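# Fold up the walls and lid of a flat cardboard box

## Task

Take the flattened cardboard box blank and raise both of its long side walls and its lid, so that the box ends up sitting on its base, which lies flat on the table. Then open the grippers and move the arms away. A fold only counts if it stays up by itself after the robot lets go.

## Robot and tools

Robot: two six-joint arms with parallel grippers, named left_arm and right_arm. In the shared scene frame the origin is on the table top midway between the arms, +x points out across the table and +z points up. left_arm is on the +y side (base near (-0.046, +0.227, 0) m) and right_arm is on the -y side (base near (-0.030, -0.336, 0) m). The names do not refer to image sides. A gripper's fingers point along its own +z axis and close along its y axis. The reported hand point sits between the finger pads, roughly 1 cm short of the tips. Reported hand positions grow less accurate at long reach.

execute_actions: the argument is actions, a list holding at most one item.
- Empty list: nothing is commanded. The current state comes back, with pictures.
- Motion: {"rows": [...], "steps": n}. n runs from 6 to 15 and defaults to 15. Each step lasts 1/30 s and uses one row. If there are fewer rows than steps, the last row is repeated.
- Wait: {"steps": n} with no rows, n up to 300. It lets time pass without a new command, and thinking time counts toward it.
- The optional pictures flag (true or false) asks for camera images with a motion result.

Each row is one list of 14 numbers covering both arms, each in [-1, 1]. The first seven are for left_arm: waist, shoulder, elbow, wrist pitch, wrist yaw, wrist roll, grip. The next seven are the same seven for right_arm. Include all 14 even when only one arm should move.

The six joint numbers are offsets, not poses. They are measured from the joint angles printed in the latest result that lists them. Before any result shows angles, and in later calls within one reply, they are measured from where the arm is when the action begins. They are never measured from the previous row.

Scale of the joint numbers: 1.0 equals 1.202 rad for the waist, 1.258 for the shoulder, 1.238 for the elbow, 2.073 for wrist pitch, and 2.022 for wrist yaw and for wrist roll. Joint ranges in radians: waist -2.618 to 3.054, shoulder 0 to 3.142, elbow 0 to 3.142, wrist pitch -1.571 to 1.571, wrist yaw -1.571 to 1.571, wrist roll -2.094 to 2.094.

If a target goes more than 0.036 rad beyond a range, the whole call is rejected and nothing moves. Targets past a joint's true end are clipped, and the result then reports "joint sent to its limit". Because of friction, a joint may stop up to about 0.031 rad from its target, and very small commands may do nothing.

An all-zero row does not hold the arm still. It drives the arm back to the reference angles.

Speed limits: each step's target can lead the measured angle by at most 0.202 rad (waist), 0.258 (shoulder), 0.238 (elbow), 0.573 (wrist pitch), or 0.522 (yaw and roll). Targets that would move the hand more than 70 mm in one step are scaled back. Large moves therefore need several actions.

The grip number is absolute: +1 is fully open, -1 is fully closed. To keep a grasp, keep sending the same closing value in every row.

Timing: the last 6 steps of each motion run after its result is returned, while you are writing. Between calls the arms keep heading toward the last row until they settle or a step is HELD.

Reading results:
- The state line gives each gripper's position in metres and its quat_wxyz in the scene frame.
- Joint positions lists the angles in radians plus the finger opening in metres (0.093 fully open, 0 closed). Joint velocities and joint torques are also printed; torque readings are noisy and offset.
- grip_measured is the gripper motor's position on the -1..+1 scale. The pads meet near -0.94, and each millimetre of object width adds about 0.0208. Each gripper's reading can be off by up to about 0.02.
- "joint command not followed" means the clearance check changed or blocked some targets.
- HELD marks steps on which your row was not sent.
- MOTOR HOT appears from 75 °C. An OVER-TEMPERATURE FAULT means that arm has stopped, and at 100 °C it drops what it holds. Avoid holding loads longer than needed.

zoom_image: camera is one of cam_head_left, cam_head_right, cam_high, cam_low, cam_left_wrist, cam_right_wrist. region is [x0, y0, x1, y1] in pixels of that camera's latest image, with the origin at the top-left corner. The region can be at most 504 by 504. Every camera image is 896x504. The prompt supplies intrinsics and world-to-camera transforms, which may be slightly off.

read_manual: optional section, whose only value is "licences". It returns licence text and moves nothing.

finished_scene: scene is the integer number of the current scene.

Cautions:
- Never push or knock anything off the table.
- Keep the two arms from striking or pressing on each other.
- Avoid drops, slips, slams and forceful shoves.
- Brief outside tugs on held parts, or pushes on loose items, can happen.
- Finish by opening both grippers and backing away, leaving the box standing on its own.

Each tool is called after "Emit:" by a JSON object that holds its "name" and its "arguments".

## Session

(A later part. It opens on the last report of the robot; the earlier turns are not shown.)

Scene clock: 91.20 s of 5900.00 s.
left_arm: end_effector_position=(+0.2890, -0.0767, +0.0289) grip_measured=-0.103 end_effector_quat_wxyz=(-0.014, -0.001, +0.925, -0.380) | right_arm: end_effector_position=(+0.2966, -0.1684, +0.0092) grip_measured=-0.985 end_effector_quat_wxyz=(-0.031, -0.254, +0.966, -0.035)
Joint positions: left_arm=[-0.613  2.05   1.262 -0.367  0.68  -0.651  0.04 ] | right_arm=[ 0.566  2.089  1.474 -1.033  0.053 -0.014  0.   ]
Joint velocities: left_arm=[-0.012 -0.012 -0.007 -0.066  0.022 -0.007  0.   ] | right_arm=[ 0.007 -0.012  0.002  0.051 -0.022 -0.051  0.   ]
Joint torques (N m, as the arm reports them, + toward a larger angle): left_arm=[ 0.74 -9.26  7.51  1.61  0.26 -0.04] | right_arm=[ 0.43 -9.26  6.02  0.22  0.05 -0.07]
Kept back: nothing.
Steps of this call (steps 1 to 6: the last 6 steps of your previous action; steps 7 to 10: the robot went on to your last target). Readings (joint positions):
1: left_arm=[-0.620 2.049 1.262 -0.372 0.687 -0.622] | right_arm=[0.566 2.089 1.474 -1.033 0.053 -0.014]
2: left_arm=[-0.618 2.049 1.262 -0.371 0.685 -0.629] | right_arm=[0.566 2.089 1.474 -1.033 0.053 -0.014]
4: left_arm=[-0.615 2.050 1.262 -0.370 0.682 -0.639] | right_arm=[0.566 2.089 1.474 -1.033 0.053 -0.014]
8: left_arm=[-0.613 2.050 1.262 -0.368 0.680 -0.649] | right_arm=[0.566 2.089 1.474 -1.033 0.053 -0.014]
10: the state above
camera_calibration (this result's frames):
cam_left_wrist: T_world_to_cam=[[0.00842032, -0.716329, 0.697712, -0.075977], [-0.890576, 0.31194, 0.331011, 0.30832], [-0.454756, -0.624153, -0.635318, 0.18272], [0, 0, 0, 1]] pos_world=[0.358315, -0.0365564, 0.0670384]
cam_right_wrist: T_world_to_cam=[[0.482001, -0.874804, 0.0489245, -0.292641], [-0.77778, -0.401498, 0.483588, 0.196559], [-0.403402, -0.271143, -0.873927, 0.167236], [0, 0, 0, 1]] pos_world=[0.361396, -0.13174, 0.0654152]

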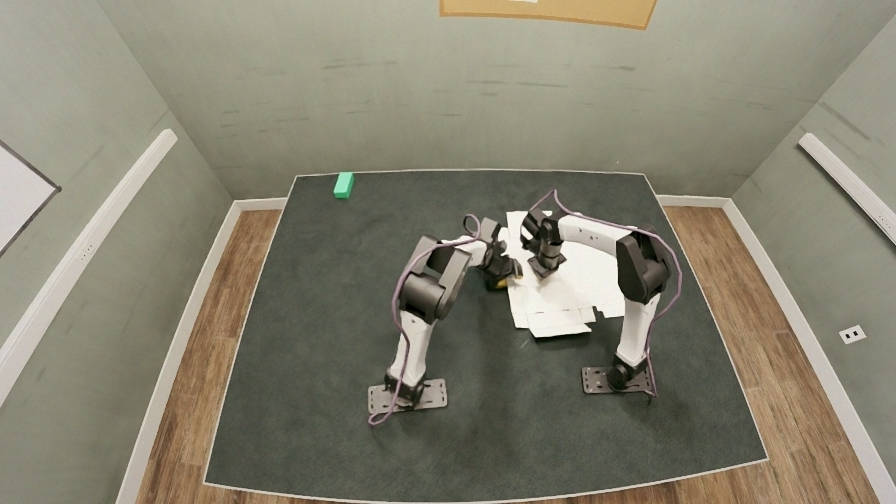

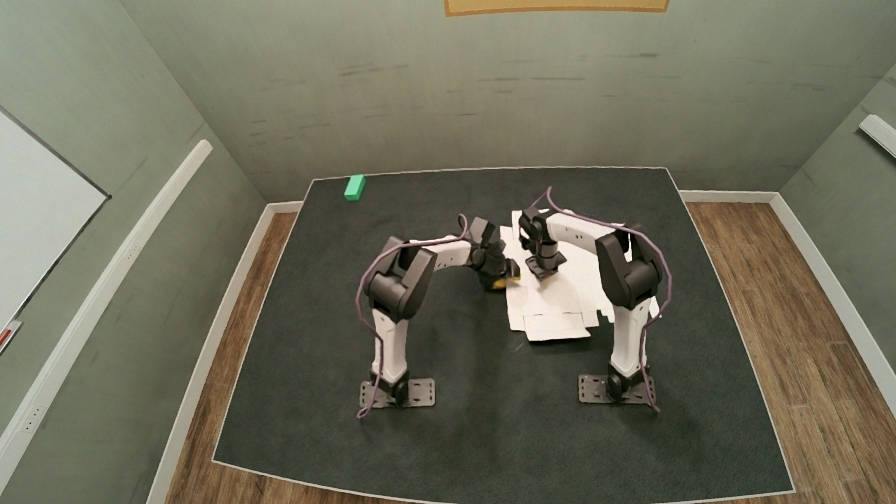

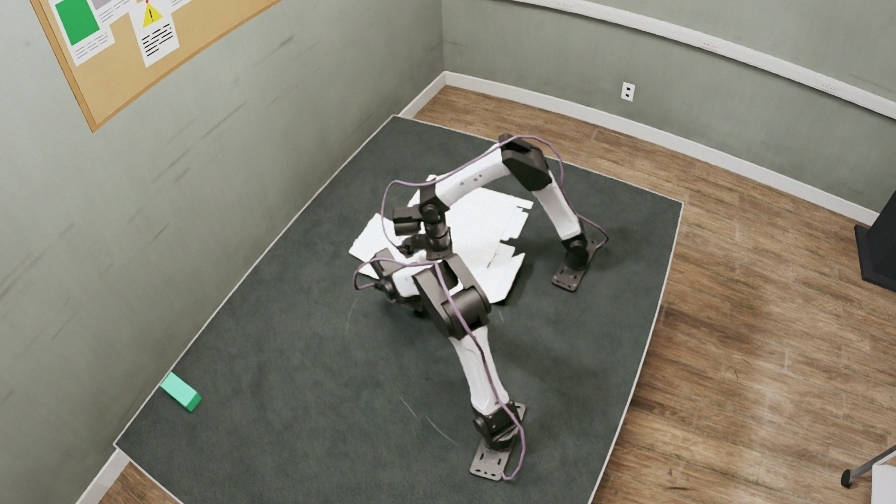

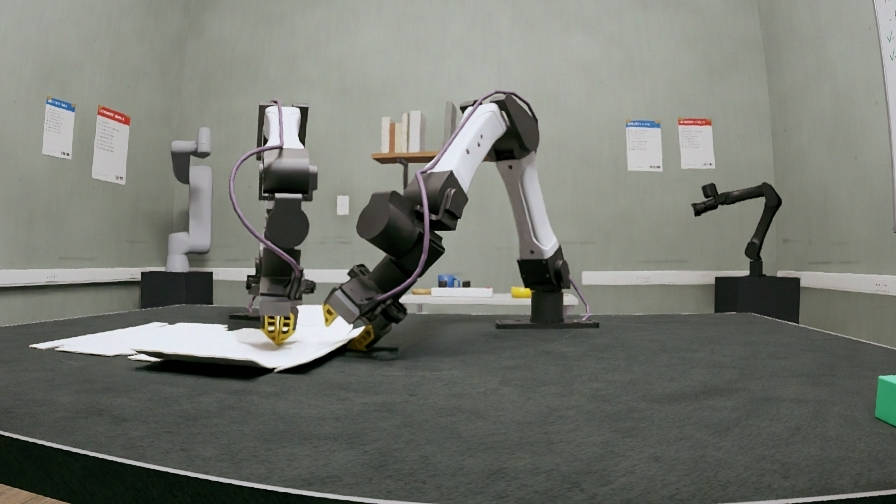

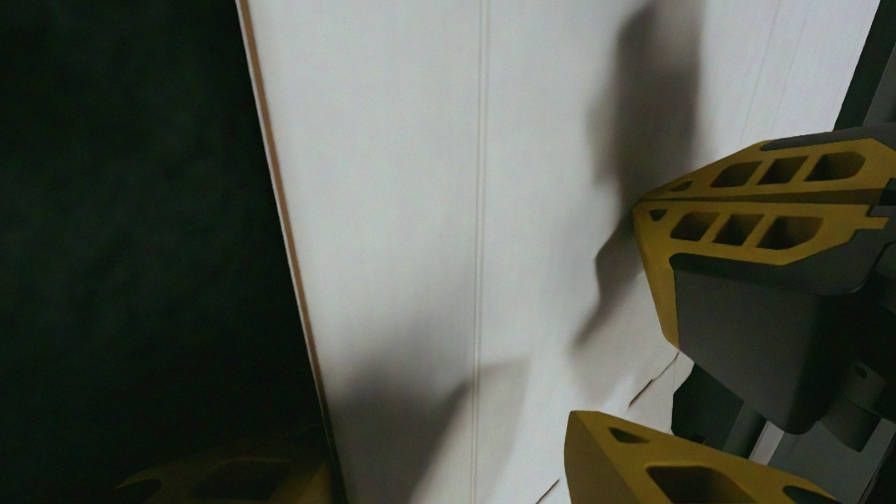

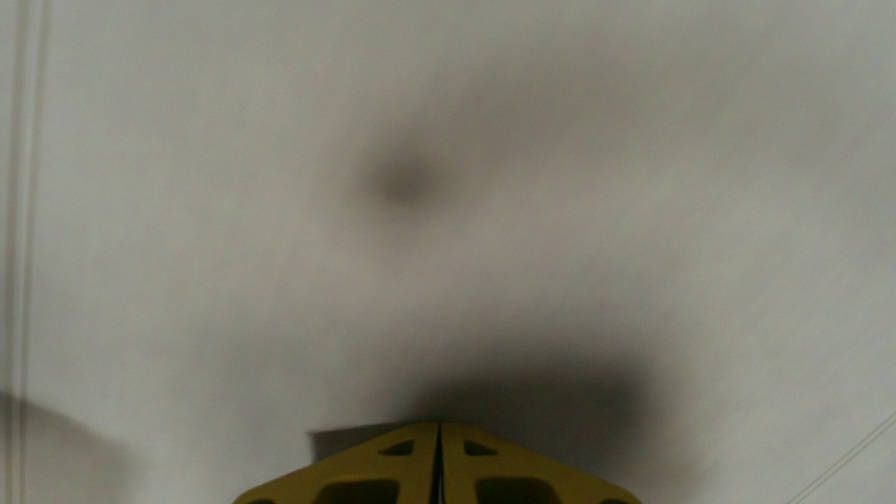

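Emit:
{"name": "execute_actions", "arguments": {"actions": [{"rows": [[0,0,0,0,0,0,-1,0,0.02,0,0,0,0,-1]], "steps": 15}], "pictures": false}}

Emit:
{"name": "execute_actions", "arguments": {"actions": [{"rows": [[0,0,0,0,0,0,-1,0,-0.12,0,0,0,0,-1]], "steps": 15}], "pictures": true}}

Scene clock: 92.07 s of 5900.00 s.
left_arm: end_effector_position=(+0.2893, -0.0776, +0.0302) grip_measured=-0.973 end_effector_quat_wxyz=(-0.015, -0.003, +0.924, -0.382) | right_arm: end_effector_position=(+0.2965, -0.1683, +0.0092) grip_measured=-0.985 end_effector_quat_wxyz=(-0.031, -0.254, +0.966, -0.034)
Joint positions: left_arm=[-0.613  2.048  1.262 -0.363  0.685 -0.658  0.   ] | right_arm=[ 0.566  2.089  1.474 -1.033  0.052 -0.014  0.   ]
Joint velocities: left_arm=[-0.012  0.007  0.007  0.022 -0.007 -0.007  0.   ] | right_arm=[-0.007 -0.002 -0.012  0.007  0.051  0.051  0.   ]
Joint torques (N m, as the arm reports them, + toward a larger angle): left_arm=[ -0.03 -10.46   5.85   1.24   0.39   0.08] | right_arm=[ 0.4  -9.3   6.04  0.23  0.05 -0.07]
Steps of this call (steps 1 to 17: the robot went on to your last target; steps 18 to 26: the first 9 steps of this action). Readings (joint positions):
18: left_arm=[-0.613 2.050 1.262 -0.366 0.679 -0.655] | right_arm=[0.566 2.089 1.474 -1.033 0.053 -0.014]
19: left_arm=[-0.613 2.050 1.262 -0.367 0.678 -0.655] | right_arm=[0.566 2.089 1.474 -1.033 0.053 -0.014]
21: left_arm=[-0.613 2.050 1.262 -0.365 0.684 -0.656] | right_arm=[0.566 2.089 1.474 -1.033 0.052 -0.014]
25: left_arm=[-0.613 2.048 1.262 -0.363 0.685 -0.658] | right_arm=[0.566 2.089 1.474 -1.033 0.052 -0.014]
26: the state above

Scene clock: 92.57 s of 5900.00 s.
left_arm: end_effector_position=(+0.2892, -0.0776, +0.0303) grip_measured=-0.973 end_effector_quat_wxyz=(-0.015, -0.003, +0.924, -0.383) | right_arm: end_effector_position=(+0.3052, -0.1636, +0.0631) grip_measured=-0.985 end_effector_quat_wxyz=(+0.041, -0.252, +0.967, -0.017)
Joint positions: left_arm=[-0.613  2.048  1.262 -0.363  0.685 -0.659  0.   ] | right_arm=[ 0.566  1.932  1.469 -1.035  0.052 -0.014  0.   ]
Joint velocities: left_arm=[0.007 0.002 0.007 0.022 0.007 0.007 0.   ] | right_arm=[ 0.007 -0.007 -0.002 -0.037 -0.022  0.007  0.   ]
Joint torques (N m, as the arm reports them, + toward a larger angle): left_arm=[  0.13 -10.39   5.81   1.27   0.41   0.02] | right_arm=[  0.39 -10.05   6.95   0.58   0.05  -0.08]
Steps of this call (steps 1 to 6: the last 6 steps of your previous action; steps 7 to 15: the first 9 steps of this action, its rows measured from where the robot was after step 6). Readings (joint positions):
6: left_arm=[-0.613 2.048 1.262 -0.363 0.685 -0.659] | right_arm=[0.566 2.089 1.474 -1.033 0.052 -0.014]
7: left_arm=[-0.613 2.048 1.262 -0.363 0.685 -0.659] | right_arm=[0.566 2.073 1.472 -1.031 0.052 -0.014]
8: left_arm=[-0.613 2.048 1.262 -0.363 0.685 -0.659] | right_arm=[0.566 2.051 1.469 -1.035 0.052 -0.014]
10: left_arm=[-0.613 2.048 1.262 -0.363 0.685 -0.659] | right_arm=[0.566 1.991 1.469 -1.035 0.052 -0.014]
14: left_arm=[-0.613 2.048 1.262 -0.363 0.685 -0.659] | right_arm=[0.566 1.932 1.469 -1.035 0.052 -0.014]
15: the state above
camera_calibration (this result's frames):
cam_left_wrist: T_world_to_cam=[[0.0132371, -0.711644, 0.702415, -0.0787537], [-0.890576, 0.311012, 0.331882, 0.308274], [-0.454642, -0.629947, -0.629657, 0.182453], [0, 0, 0, 1]] pos_world=[0.358534, -0.0369862, 0.0678897]
cam_right_wrist: T_world_to_cam=[[0.475634, -0.878303, 0.0485481, -0.293815], [-0.832131, -0.431364, 0.348545, 0.199366], [-0.285186, -0.206178, -0.936034, 0.197564], [0, 0, 0, 1]] pos_world=[0.361989, -0.131326, 0.129703]

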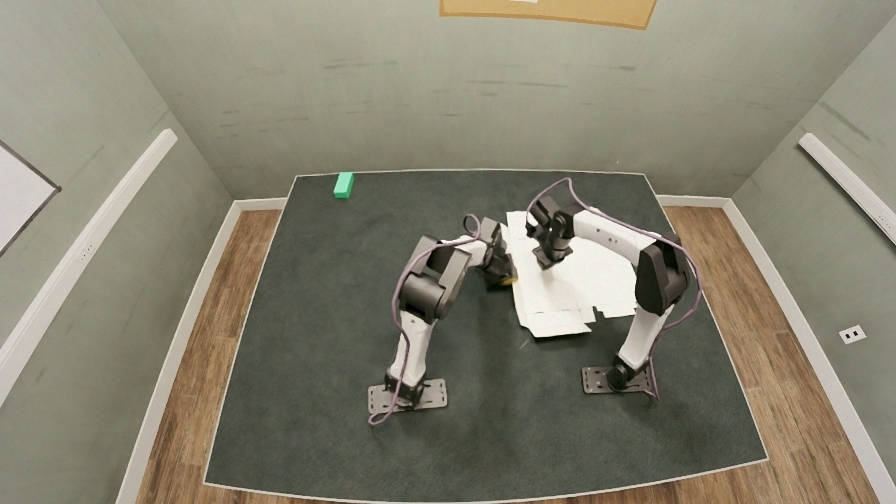

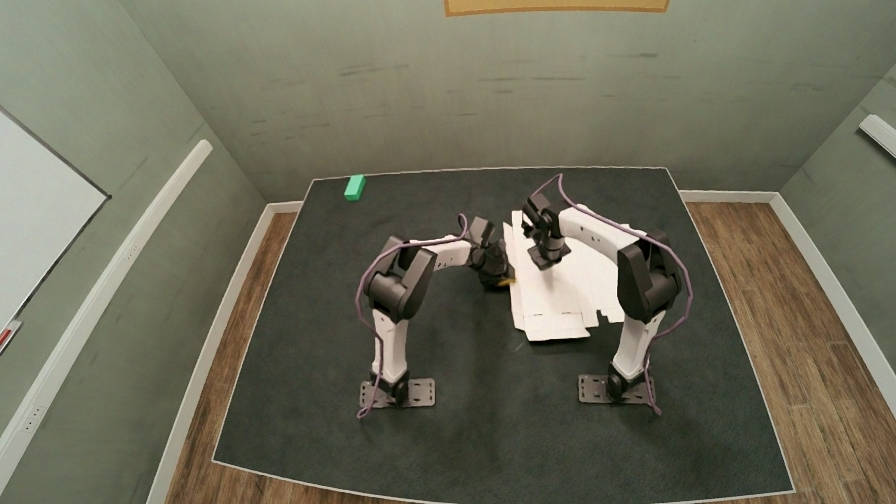

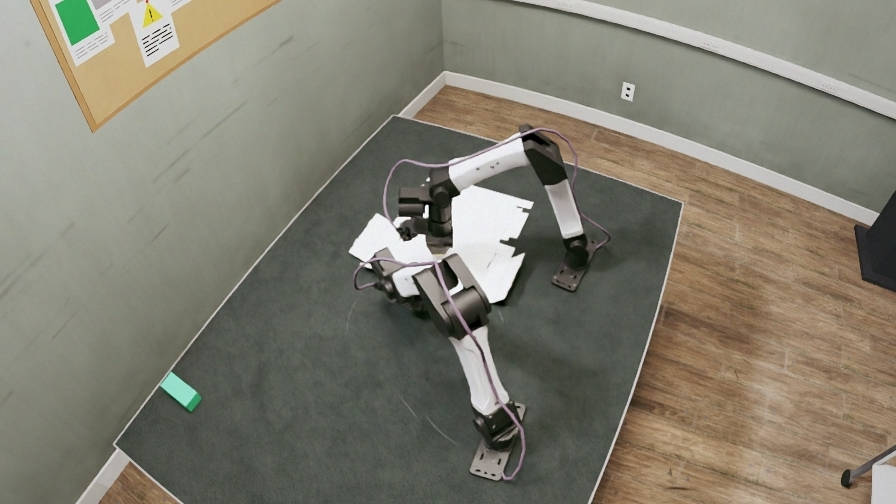

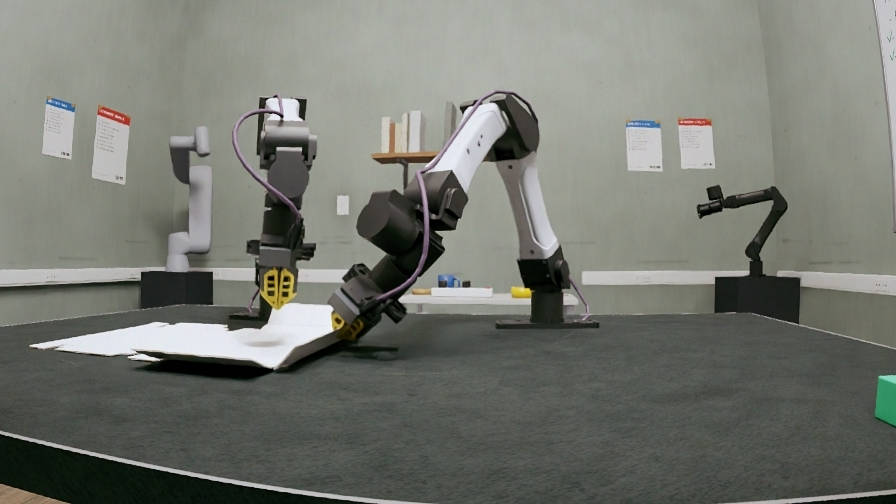

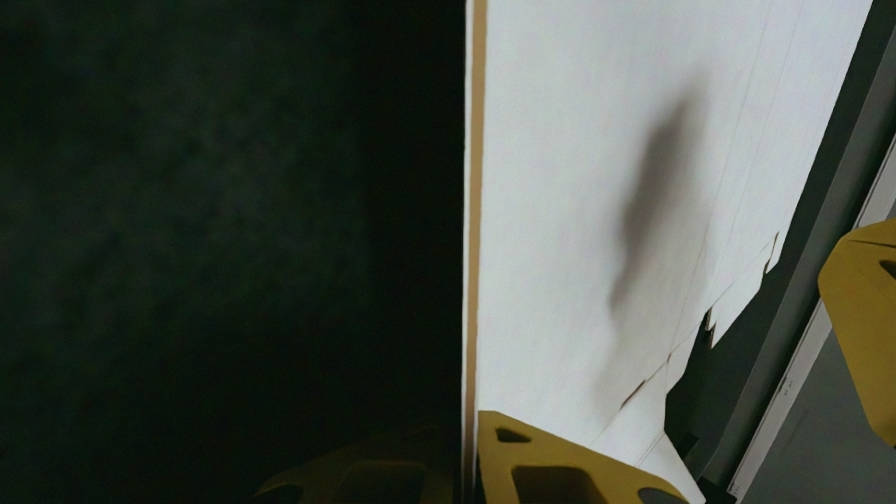

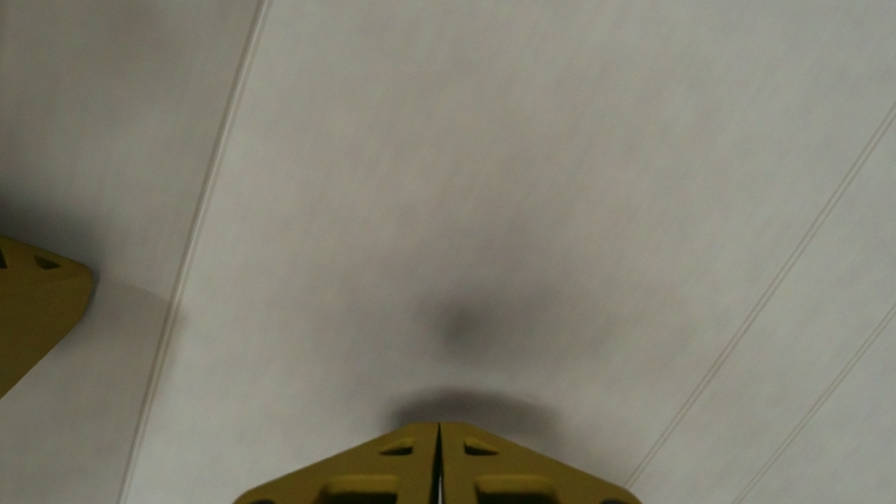

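Emit:
{"name": "execute_actions", "arguments": {"actions": [{"rows": [[-0.008,0.003,0.024,-0.03,-0.03,0.002,-1,0.223,-0.123,-0.137,-0.028,-0.026,0.99,-1],[-0.016,0.006,0.048,-0.055,-0.05,0.004,-1,0.223,-0.123,-0.137,-0.028,-0.026,0.99,-1],[-0.024,0.009,0.072,-0.08,-0.07,0.006,-1,0.223,-0.123,-0.137,-0.028,-0.026,0.99,-1],[-0.032,0.012,0.096,-0.105,-0.09,0.008,-1,0.223,-0.123,-0.137,-0.028,-0.026,0.99,-1],[-0.04,0.015,0.12,-0.13,-0.11,0.01,-1,0.223,-0.123,-0.137,-0.028,-0.026,0.99,-1],[-0.048,0.018,0.144,-0.155,-0.13,0.012,-1,0.223,-0.123,-0.137,-0.028,-0.026,0.99,-1],[-0.056,0.021,0.168,-0.18,-0.15,0.014,-1,0.223,-0.123,-0.137,-0.028,-0.026,0.99,-1],[-0.064,0.024,0.192,-0.205,-0.17,0.016,-1,0.223,-0.123,-0.137,-0.028,-0.026,0.99,-1],[-0.072,0.027,0.216,-0.22,-0.188,0.017,-1,0.223,-0.123,-0.137,-0.028,-0.026,0.99,-1],[-0.078,0.03,0.235,-0.23,-0.2,0.017,-1,0.223,-0.123,-0.137,-0.028,-0.026,0.99,-1],[-0.084,0.042,0.265,-0.26,-0.228,0.016,-1,0.223,-0.123,-0.137,-0.028,-0.026,0.99,-1],[-0.09,0.054,0.295,-0.29,-0.256,0.015,-1,0.223,-0.123,-0.137,-0.028,-0.026,0.99,-1],[-0.097,0.068,0.327,-0.32,-0.285,0.014,-1,0.223,-0.123,-0.137,-0.028,-0.026,0.99,-1],[-0.104,0.083,0.36,-0.35,-0.314,0.013,-1,0.223,-0.123,-0.137,-0.028,-0.026,0.99,-1],[-0.111,0.1,0.394,-0.381,-0.343,0.012,-1,0.223,-0.123,-0.137,-0.028,-0.026,0.99,-1]], "steps": 15}], "pictures": false}}

Emit:
{"name": "execute_actions", "arguments": {"actions": [{"steps": 24}], "pictures": true}}

Scene clock: 94.77 s of 5900.00 s.
left_arm: end_effector_position=(+0.2926, -0.0841, +0.0452) grip_measured=-0.973 end_effector_quat_wxyz=(-0.006, +0.002, +0.942, -0.336) | right_arm: end_effector_position=(+0.2026, -0.1011, +0.0721) grip_measured=-0.985 end_effector_quat_wxyz=(+0.012, +0.005, +1.000, +0.008)
Joint positions: left_arm=[-0.654  2.043  1.376 -0.517  0.581 -0.654  0.   ] | right_arm=[ 0.861  1.792  1.326 -1.076  0.006  0.803  0.   ]
Joint velocities: left_arm=[ 0.051  0.007  0.007 -0.007  0.007 -0.066  0.   ] | right_arm=[-0.149 -0.017 -0.012  0.007  0.022  2.85   0.   ]
Joint torques (N m, as the arm reports them, + toward a larger angle): left_arm=[  0.73 -10.31   5.59   1.2    0.27   0.06] | right_arm=[ -1.05 -10.21   4.37   0.31  -0.01  -0.04]
Kept back: nothing.
A step of this action was HELD (marked below), so the last 6 steps of it were dropped. An arm can still carry out its HELD step.
Steps of this call (steps 1 to 6: the last 6 steps of your previous action; steps 7 to 15: the robot went on to your last target; steps 16 to 57: nothing new was sent; steps 58 to 66: the first 9 steps of this action). Readings (joint positions):
58: left_arm=[-0.613 2.048 1.264 -0.368 0.681 -0.659] | right_arm=[0.581 1.919 1.447 -1.022 0.054 0.050]
59: left_arm=[-0.615 2.048 1.272 -0.384 0.672 -0.658] | right_arm=[0.613 1.891 1.410 -1.021 0.054 0.128]
61: left_arm=[-0.627 2.048 1.312 -0.443 0.632 -0.656] | right_arm=[0.720 1.839 1.353 -1.045 0.045 0.307]
64: left_arm=[-0.652 2.047 1.376 -0.522 0.575 -0.653] | right_arm=[0.852 1.799 1.326 -1.070 0.013 0.604] HELD
65: left_arm=[-0.654 2.043 1.376 -0.517 0.579 -0.653] | right_arm=[0.862 1.794 1.326 -1.074 0.008 0.704] HELD
66: the state above HELD
joint command not followed: on one or more control steps a check withheld the commanded joint targets of the left arm, and it was not sent them on those steps. On the call's last step the targets were still withheld.
cause: the commanded joint targets would bring a part of the robot too close to another arm (this arm's wrist (the part past joint 4) and the other arm's wrist (the part past joint 4)); next, command targets that bring no part of the robot closer to that arm.

Scene clock: 95.57 s of 5900.00 s.
left_arm: end_effector_position=(+0.2926, -0.0839, +0.0453) grip_measured=-0.973 end_effector_quat_wxyz=(-0.007, -0.000, +0.942, -0.337) | right_arm: end_effector_position=(+0.2066, -0.1075, +0.0720) grip_measured=-0.985 end_effector_quat_wxyz=(+0.008, +0.221, +0.975, +0.007)
Joint positions: left_arm=[-0.652  2.043  1.376 -0.518  0.584 -0.657  0.   ] | right_arm=[ 0.839  1.792  1.326 -1.083  0.006  1.215  0.   ]
Joint velocities: left_arm=[-0.027 -0.007  0.007 -0.022 -0.037  0.022  0.   ] | right_arm=[ 0.002 -0.022 -0.022 -0.022  0.007  0.007  0.   ]
Joint torques (N m, as the arm reports them, + toward a larger angle): left_arm=[  0.8  -10.31   5.33   1.2    0.29   0.04] | right_arm=[  0.13 -10.28   4.3    0.29   0.01   0.01]
Kept back: nothing.
Steps of this call (steps 1 to 24: nothing new was sent). Readings (joint positions):
1: left_arm=[-0.653 2.043 1.376 -0.517 0.582 -0.655] | right_arm=[0.855 1.792 1.326 -1.077 0.006 0.886]
2: left_arm=[-0.652 2.043 1.376 -0.518 0.583 -0.656] | right_arm=[0.849 1.792 1.326 -1.079 0.006 0.953]
4: left_arm=[-0.652 2.043 1.376 -0.518 0.584 -0.656] | right_arm=[0.840 1.792 1.326 -1.081 0.006 1.049]
8: left_arm=[-0.652 2.043 1.376 -0.518 0.584 -0.657] | right_arm=[0.839 1.792 1.326 -1.082 0.006 1.148]
24: the state above
camera_calibration (this result's frames):
cam_left_wrist: T_world_to_cam=[[0.000588191, -0.777321, 0.629104, -0.0922856], [-0.896058, 0.278872, 0.345413, 0.306549], [-0.443936, -0.563917, -0.696361, 0.19494], [0, 0, 0, 1]] pos_world=[0.36128, -0.0472938, 0.0879197]
cam_right_wrist: T_world_to_cam=[[-0.440634, -0.897429, -0.0215128, -0.00580122], [-0.824705, 0.395229, 0.404544, 0.221705], [-0.354547, 0.195997, -0.914266, 0.245402], [0, 0, 0, 1]] pos_world=[0.267291, -0.140928, 0.134549]

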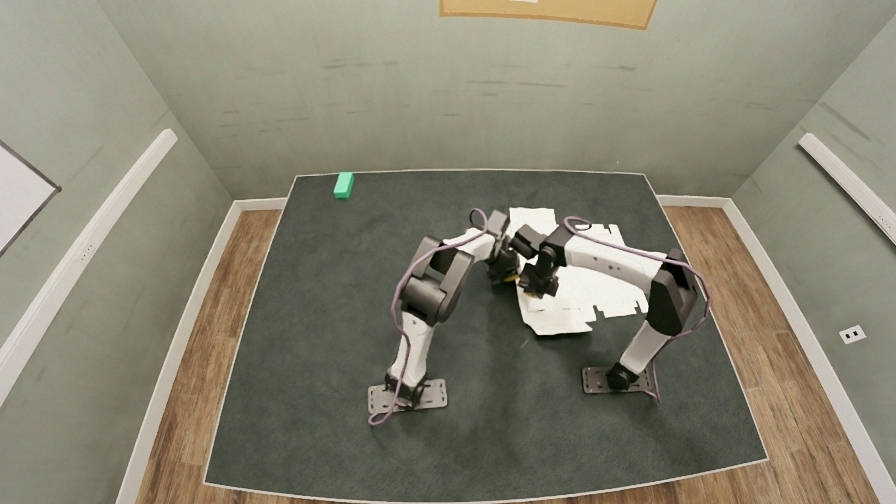

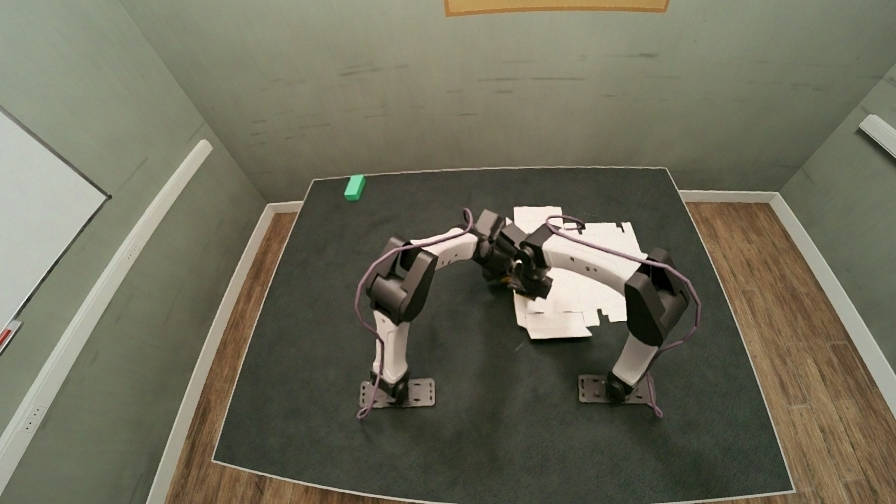

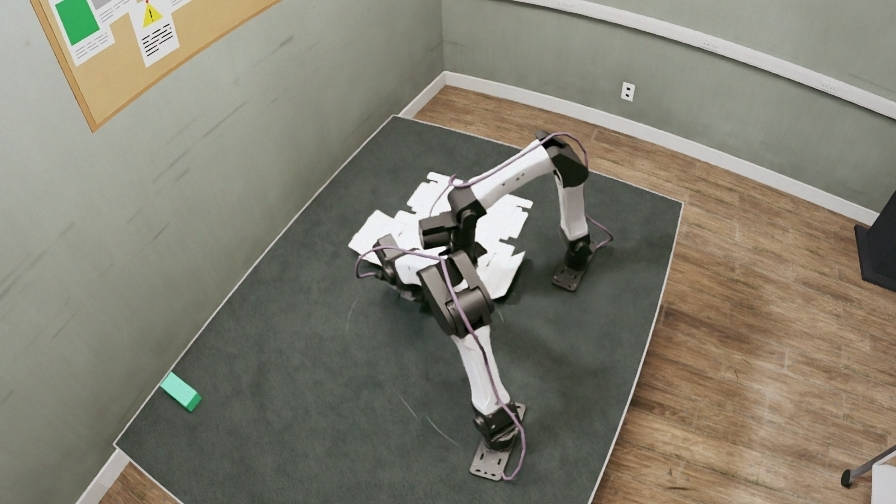

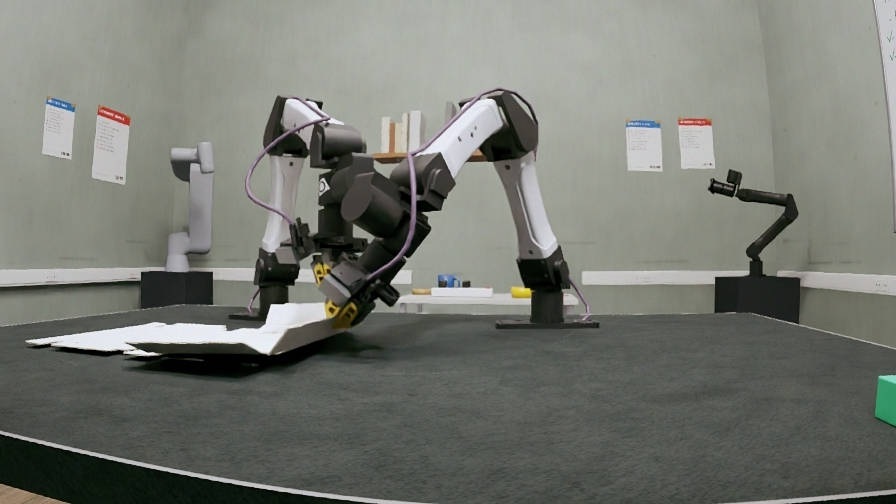

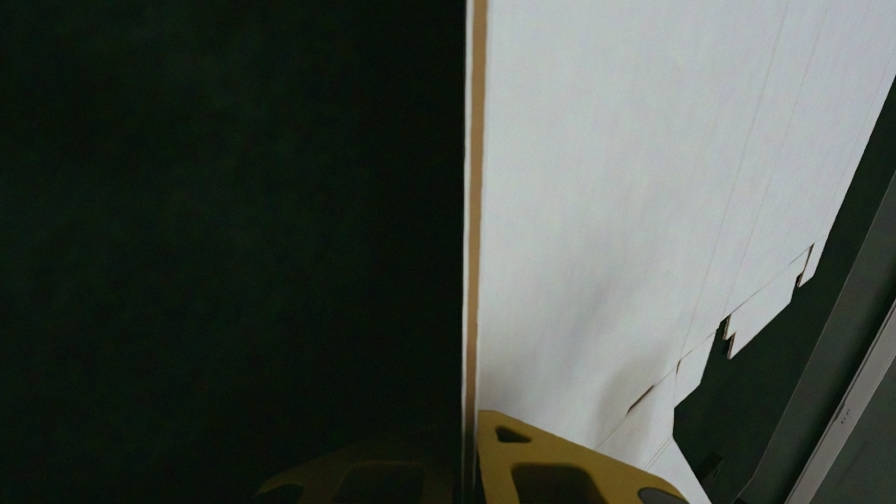

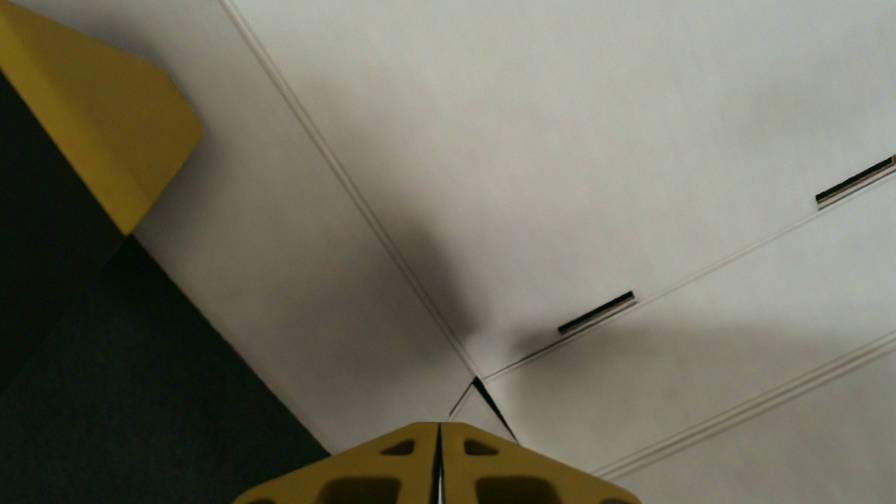

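Emit:
{"name": "execute_actions", "arguments": {"actions": [{"rows": [[0,0,0,0,0,0,-1,0.3,-0.12,0,0,0,0.38,-1]], "steps": 15}], "pictures": false}}

Emit:
{"name": "execute_actions", "arguments": {"actions": [{"rows": [[-0.006,0.004,0.014,-0.015,-0.022,0.002,-1,0,0,0,0,0,0,-1],[-0.012,0.008,0.035,-0.035,-0.04,0.004,-1,0,0,0,0,0,0,-1],[-0.018,0.012,0.06,-0.06,-0.06,0.006,-1,0,0,0,0,0,0,-1],[-0.024,0.016,0.085,-0.085,-0.08,0.008,-1,0,0,0,0,0,0,-1],[-0.03,0.02,0.11,-0.115,-0.1,0.011,-1,0,0,0,0,0,0,-1],[-0.036,0.026,0.13,-0.14,-0.12,0.013,-1,0,0,0,0,0,0,-1],[-0.042,0.032,0.145,-0.158,-0.147,0.015,-1,0,0,0,0,0,0,-1],[-0.047,0.041,0.165,-0.176,-0.165,0.015,-1,0,0,0,0,0,0,-1],[-0.052,0.05,0.185,-0.194,-0.183,0.014,-1,0,0,0,0,0,0,-1],[-0.057,0.059,0.205,-0.212,-0.201,0.014,-1,0,0,0,0,0,0,-1],[-0.062,0.068,0.225,-0.23,-0.219,0.013,-1,0,0,0,0,0,0,-1],[-0.067,0.078,0.245,-0.248,-0.237,0.013,-1,0,0,0,0,0,0,-1],[-0.072,0.088,0.265,-0.268,-0.255,0.012,-1,0,0,0,0,0,0,-1],[-0.076,0.097,0.285,-0.288,-0.275,0.012,-1,0,0,0,0,0,0,-1],[-0.078,0.104,0.302,-0.306,-0.292,0.011,-1,0,0,0,0,0,0,-1]], "steps": 15}], "pictures": false}}

Emit:
{"name": "execute_actions", "arguments": {"actions": [{"steps": 20}], "pictures": true}}

Scene clock: 96.60 s of 5900.00 s.
left_arm: end_effector_position=(+0.2925, -0.0840, +0.0454) grip_measured=-0.973 end_effector_quat_wxyz=(-0.008, -0.001, +0.941, -0.337) | right_arm: end_effector_position=(+0.1044, -0.0309, +0.1172) grip_measured=-0.985 end_effector_quat_wxyz=(+0.006, +0.335, +0.938, +0.087)
Joint positions: left_arm=[-0.652  2.043  1.376 -0.518  0.585 -0.658  0.   ] | right_arm=[ 1.224  1.646  1.323 -1.074 -0.001  1.84   0.   ]
Joint velocities: left_arm=[ 0.002 -0.002 -0.007  0.037 -0.037  0.095  0.   ] | right_arm=[-0.007 -0.002 -0.007 -0.022  0.037  0.916  0.   ]
Joint torques (N m, as the arm reports them, + toward a larger angle): left_arm=[  0.2  -10.68   6.12   1.21   0.35   0.02] | right_arm=[-1.5  -8.32  6.97  0.59  0.12  0.  ]
Steps of this call (steps 1 to 22: nothing new was sent; steps 23 to 31: the first 9 steps of this action). Readings (joint positions):
23: left_arm=[-0.652 2.043 1.376 -0.518 0.584 -0.657] | right_arm=[0.857 1.781 1.324 -1.081 0.014 1.289]
24: left_arm=[-0.652 2.043 1.376 -0.518 0.584 -0.657] | right_arm=[0.899 1.761 1.323 -1.082 0.020 1.379]
26: left_arm=[-0.652 2.043 1.376 -0.518 0.585 -0.658] | right_arm=[1.027 1.704 1.323 -1.077 0.020 1.564]
30: left_arm=[-0.652 2.043 1.376 -0.518 0.585 -0.658] | right_arm=[1.219 1.646 1.323 -1.074 0.001 1.806]
31: the state above

Scene clock: 97.10 s of 5900.00 s.
left_arm: end_effector_position=(+0.2973, -0.0796, +0.0574) grip_measured=-0.973 end_effector_quat_wxyz=(+0.007, +0.000, +0.970, -0.244) | right_arm: end_effector_position=(+0.1099, -0.0340, +0.1171) grip_measured=-0.985 end_effector_quat_wxyz=(+0.003, +0.390, +0.917, +0.086)
Joint positions: left_arm=[-0.7    2.066  1.547 -0.752  0.397 -0.647  0.   ] | right_arm=[ 1.205  1.646  1.323 -1.076 -0.001  1.94   0.   ]
Joint velocities: left_arm=[-0.217  0.144  0.755 -1.018 -0.96   0.007  0.   ] | right_arm=[ 0.002 -0.007 -0.007  0.037 -0.051  0.022  0.   ]
Joint torques (N m, as the arm reports them, + toward a larger angle): left_arm=[ 0.1  -8.69  7.26  0.87 -0.2   0.18] | right_arm=[ 0.42 -7.96  6.72  0.67  0.06 -0.1 ]
Steps of this call (steps 1 to 6: the last 6 steps of your previous action; steps 7 to 15: the first 9 steps of this action, its rows measured from where the robot was after step 6). Readings (joint positions):
6: left_arm=[-0.652 2.043 1.376 -0.518 0.585 -0.658] | right_arm=[1.205 1.646 1.323 -1.076 -0.001 1.939]
7: left_arm=[-0.652 2.043 1.376 -0.519 0.584 -0.659] | right_arm=[1.205 1.646 1.323 -1.076 -0.001 1.940]
8: left_arm=[-0.654 2.043 1.380 -0.529 0.576 -0.659] | right_arm=[1.205 1.646 1.323 -1.076 -0.001 1.940]
10: left_arm=[-0.661 2.048 1.412 -0.580 0.542 -0.658] | right_arm=[1.205 1.646 1.323 -1.076 -0.001 1.940]
14: left_arm=[-0.692 2.061 1.521 -0.718 0.429 -0.649] | right_arm=[1.205 1.646 1.323 -1.076 -0.001 1.940]
15: the state above

Scene clock: 97.77 s of 5900.00 s.
left_arm: end_effector_position=(+0.2890, -0.0276, +0.0464) grip_measured=-0.973 end_effector_quat_wxyz=(-0.002, -0.008, +1.000, -0.029) | right_arm: end_effector_position=(+0.1099, -0.0340, +0.1171) grip_measured=-0.985 end_effector_quat_wxyz=(+0.003, +0.390, +0.917, +0.086)
Joint positions: left_arm=[-0.743  2.153  1.731 -1.118  0.05  -0.646  0.   ] | right_arm=[ 1.205  1.646  1.323 -1.076 -0.001  1.94   0.   ]
Joint velocities: left_arm=[-0.012  0.017  0.017  0.037 -0.022 -0.066  0.   ] | right_arm=[ 0.002 -0.012  0.007  0.037 -0.081  0.051  0.   ]
Joint torques (N m, as the arm reports them, + toward a larger angle): left_arm=[-0.16 -9.83  7.45  0.14 -0.56  0.05] | right_arm=[ 0.41 -7.94  6.75  0.67  0.07 -0.11]
Kept back: nothing.
Steps of this call (steps 1 to 6: the last 6 steps of your previous action; steps 7 to 20: the robot went on to your last target). Readings (joint positions):
1: left_arm=[-0.708 2.072 1.574 -0.787 0.363 -0.647] | right_arm=[1.205 1.646 1.323 -1.076 -0.001 1.940]
2: left_arm=[-0.715 2.081 1.600 -0.821 0.330 -0.646] | right_arm=[1.205 1.646 1.323 -1.076 -0.001 1.940]
4: left_arm=[-0.726 2.103 1.650 -0.892 0.261 -0.646] | right_arm=[1.205 1.646 1.323 -1.076 -0.001 1.940]
8: left_arm=[-0.742 2.146 1.723 -1.018 0.136 -0.646] | right_arm=[1.205 1.646 1.323 -1.076 -0.001 1.940]
20: the state above
camera_calibration (this result's frames):
cam_left_wrist: T_world_to_cam=[[0.0110652, -0.998561, 0.0524807, -0.0315935], [-0.900346, 0.0128843, 0.434985, 0.276958], [-0.435035, -0.052064, -0.898907, 0.246828], [0, 0, 0, 1]] pos_world=[0.357087, -0.0222656, 0.103061]
cam_right_wrist: T_world_to_cam=[[-0.722549, -0.671992, -0.162327, 0.0736821], [-0.655963, 0.592295, 0.467867, 0.0754781], [-0.218257, 0.444537, -0.868764, 0.226066], [0, 0, 0, 1]] pos_world=[0.15209, -0.0956862, 0.173045]

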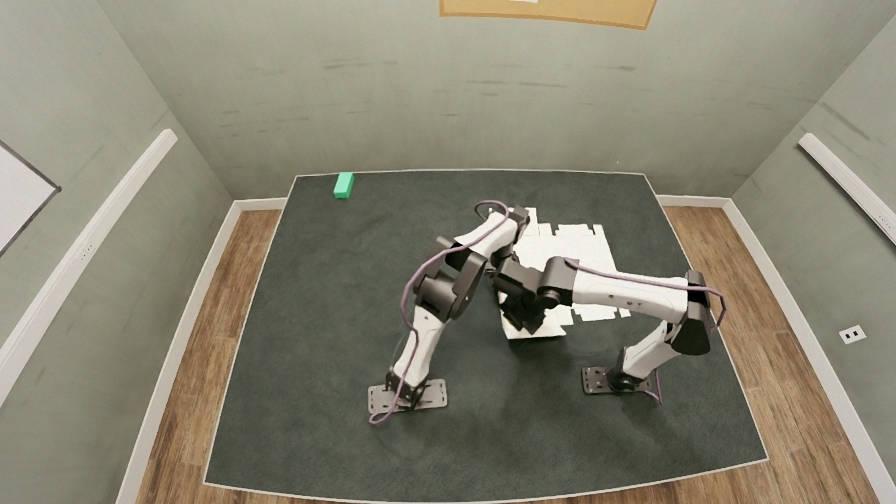

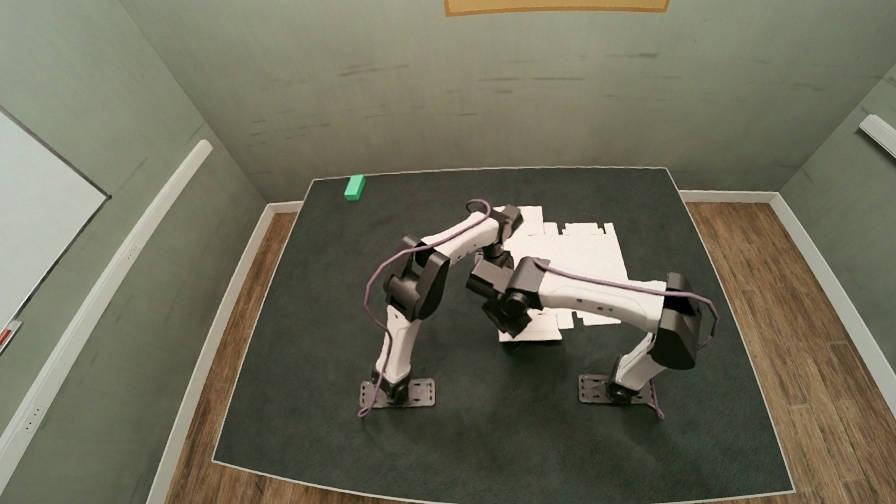

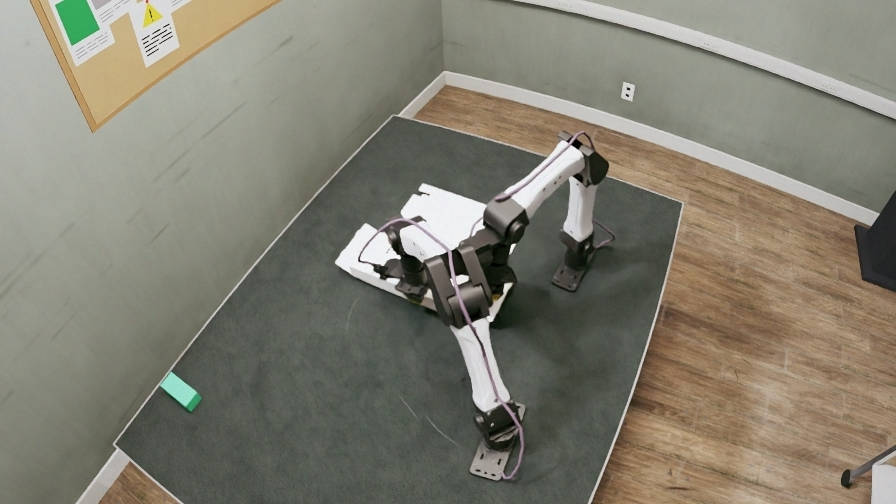

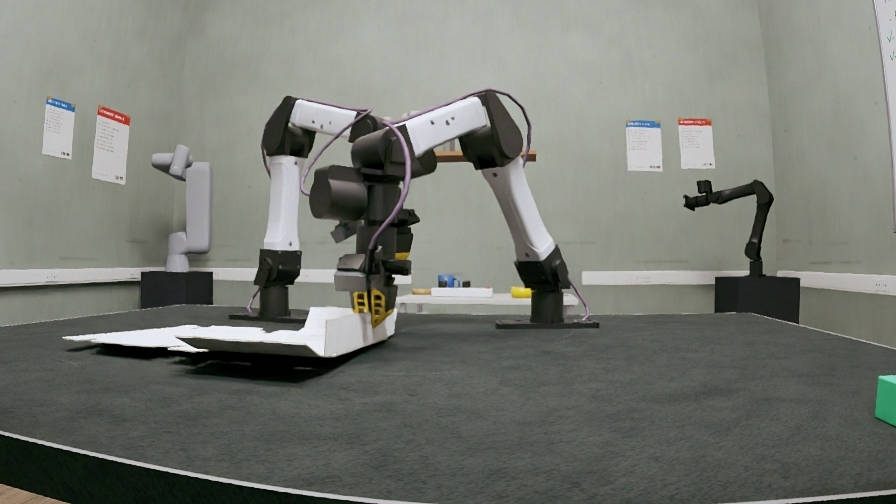

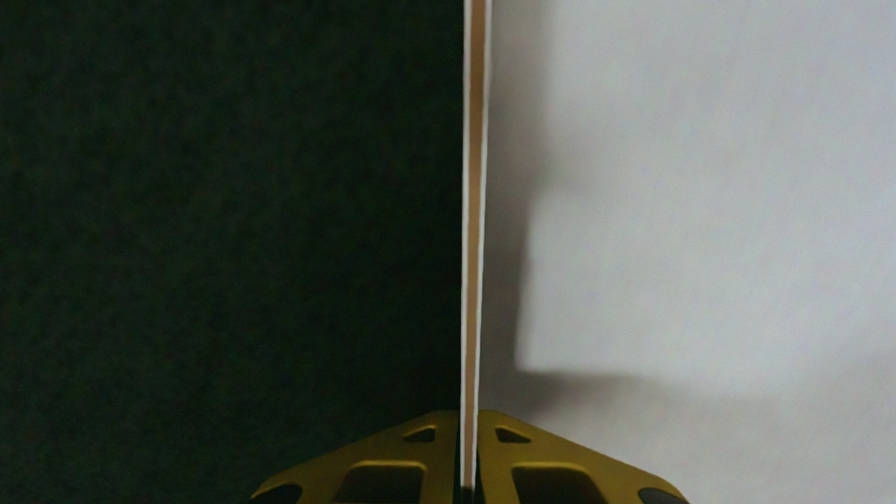

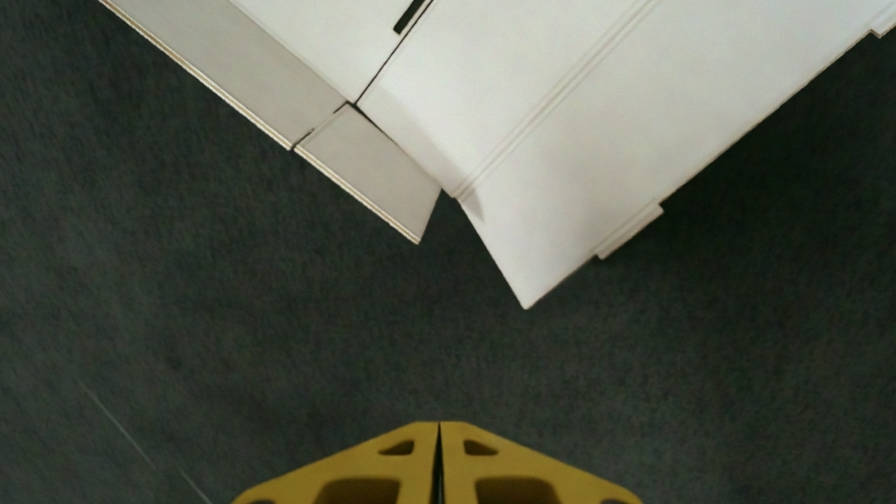

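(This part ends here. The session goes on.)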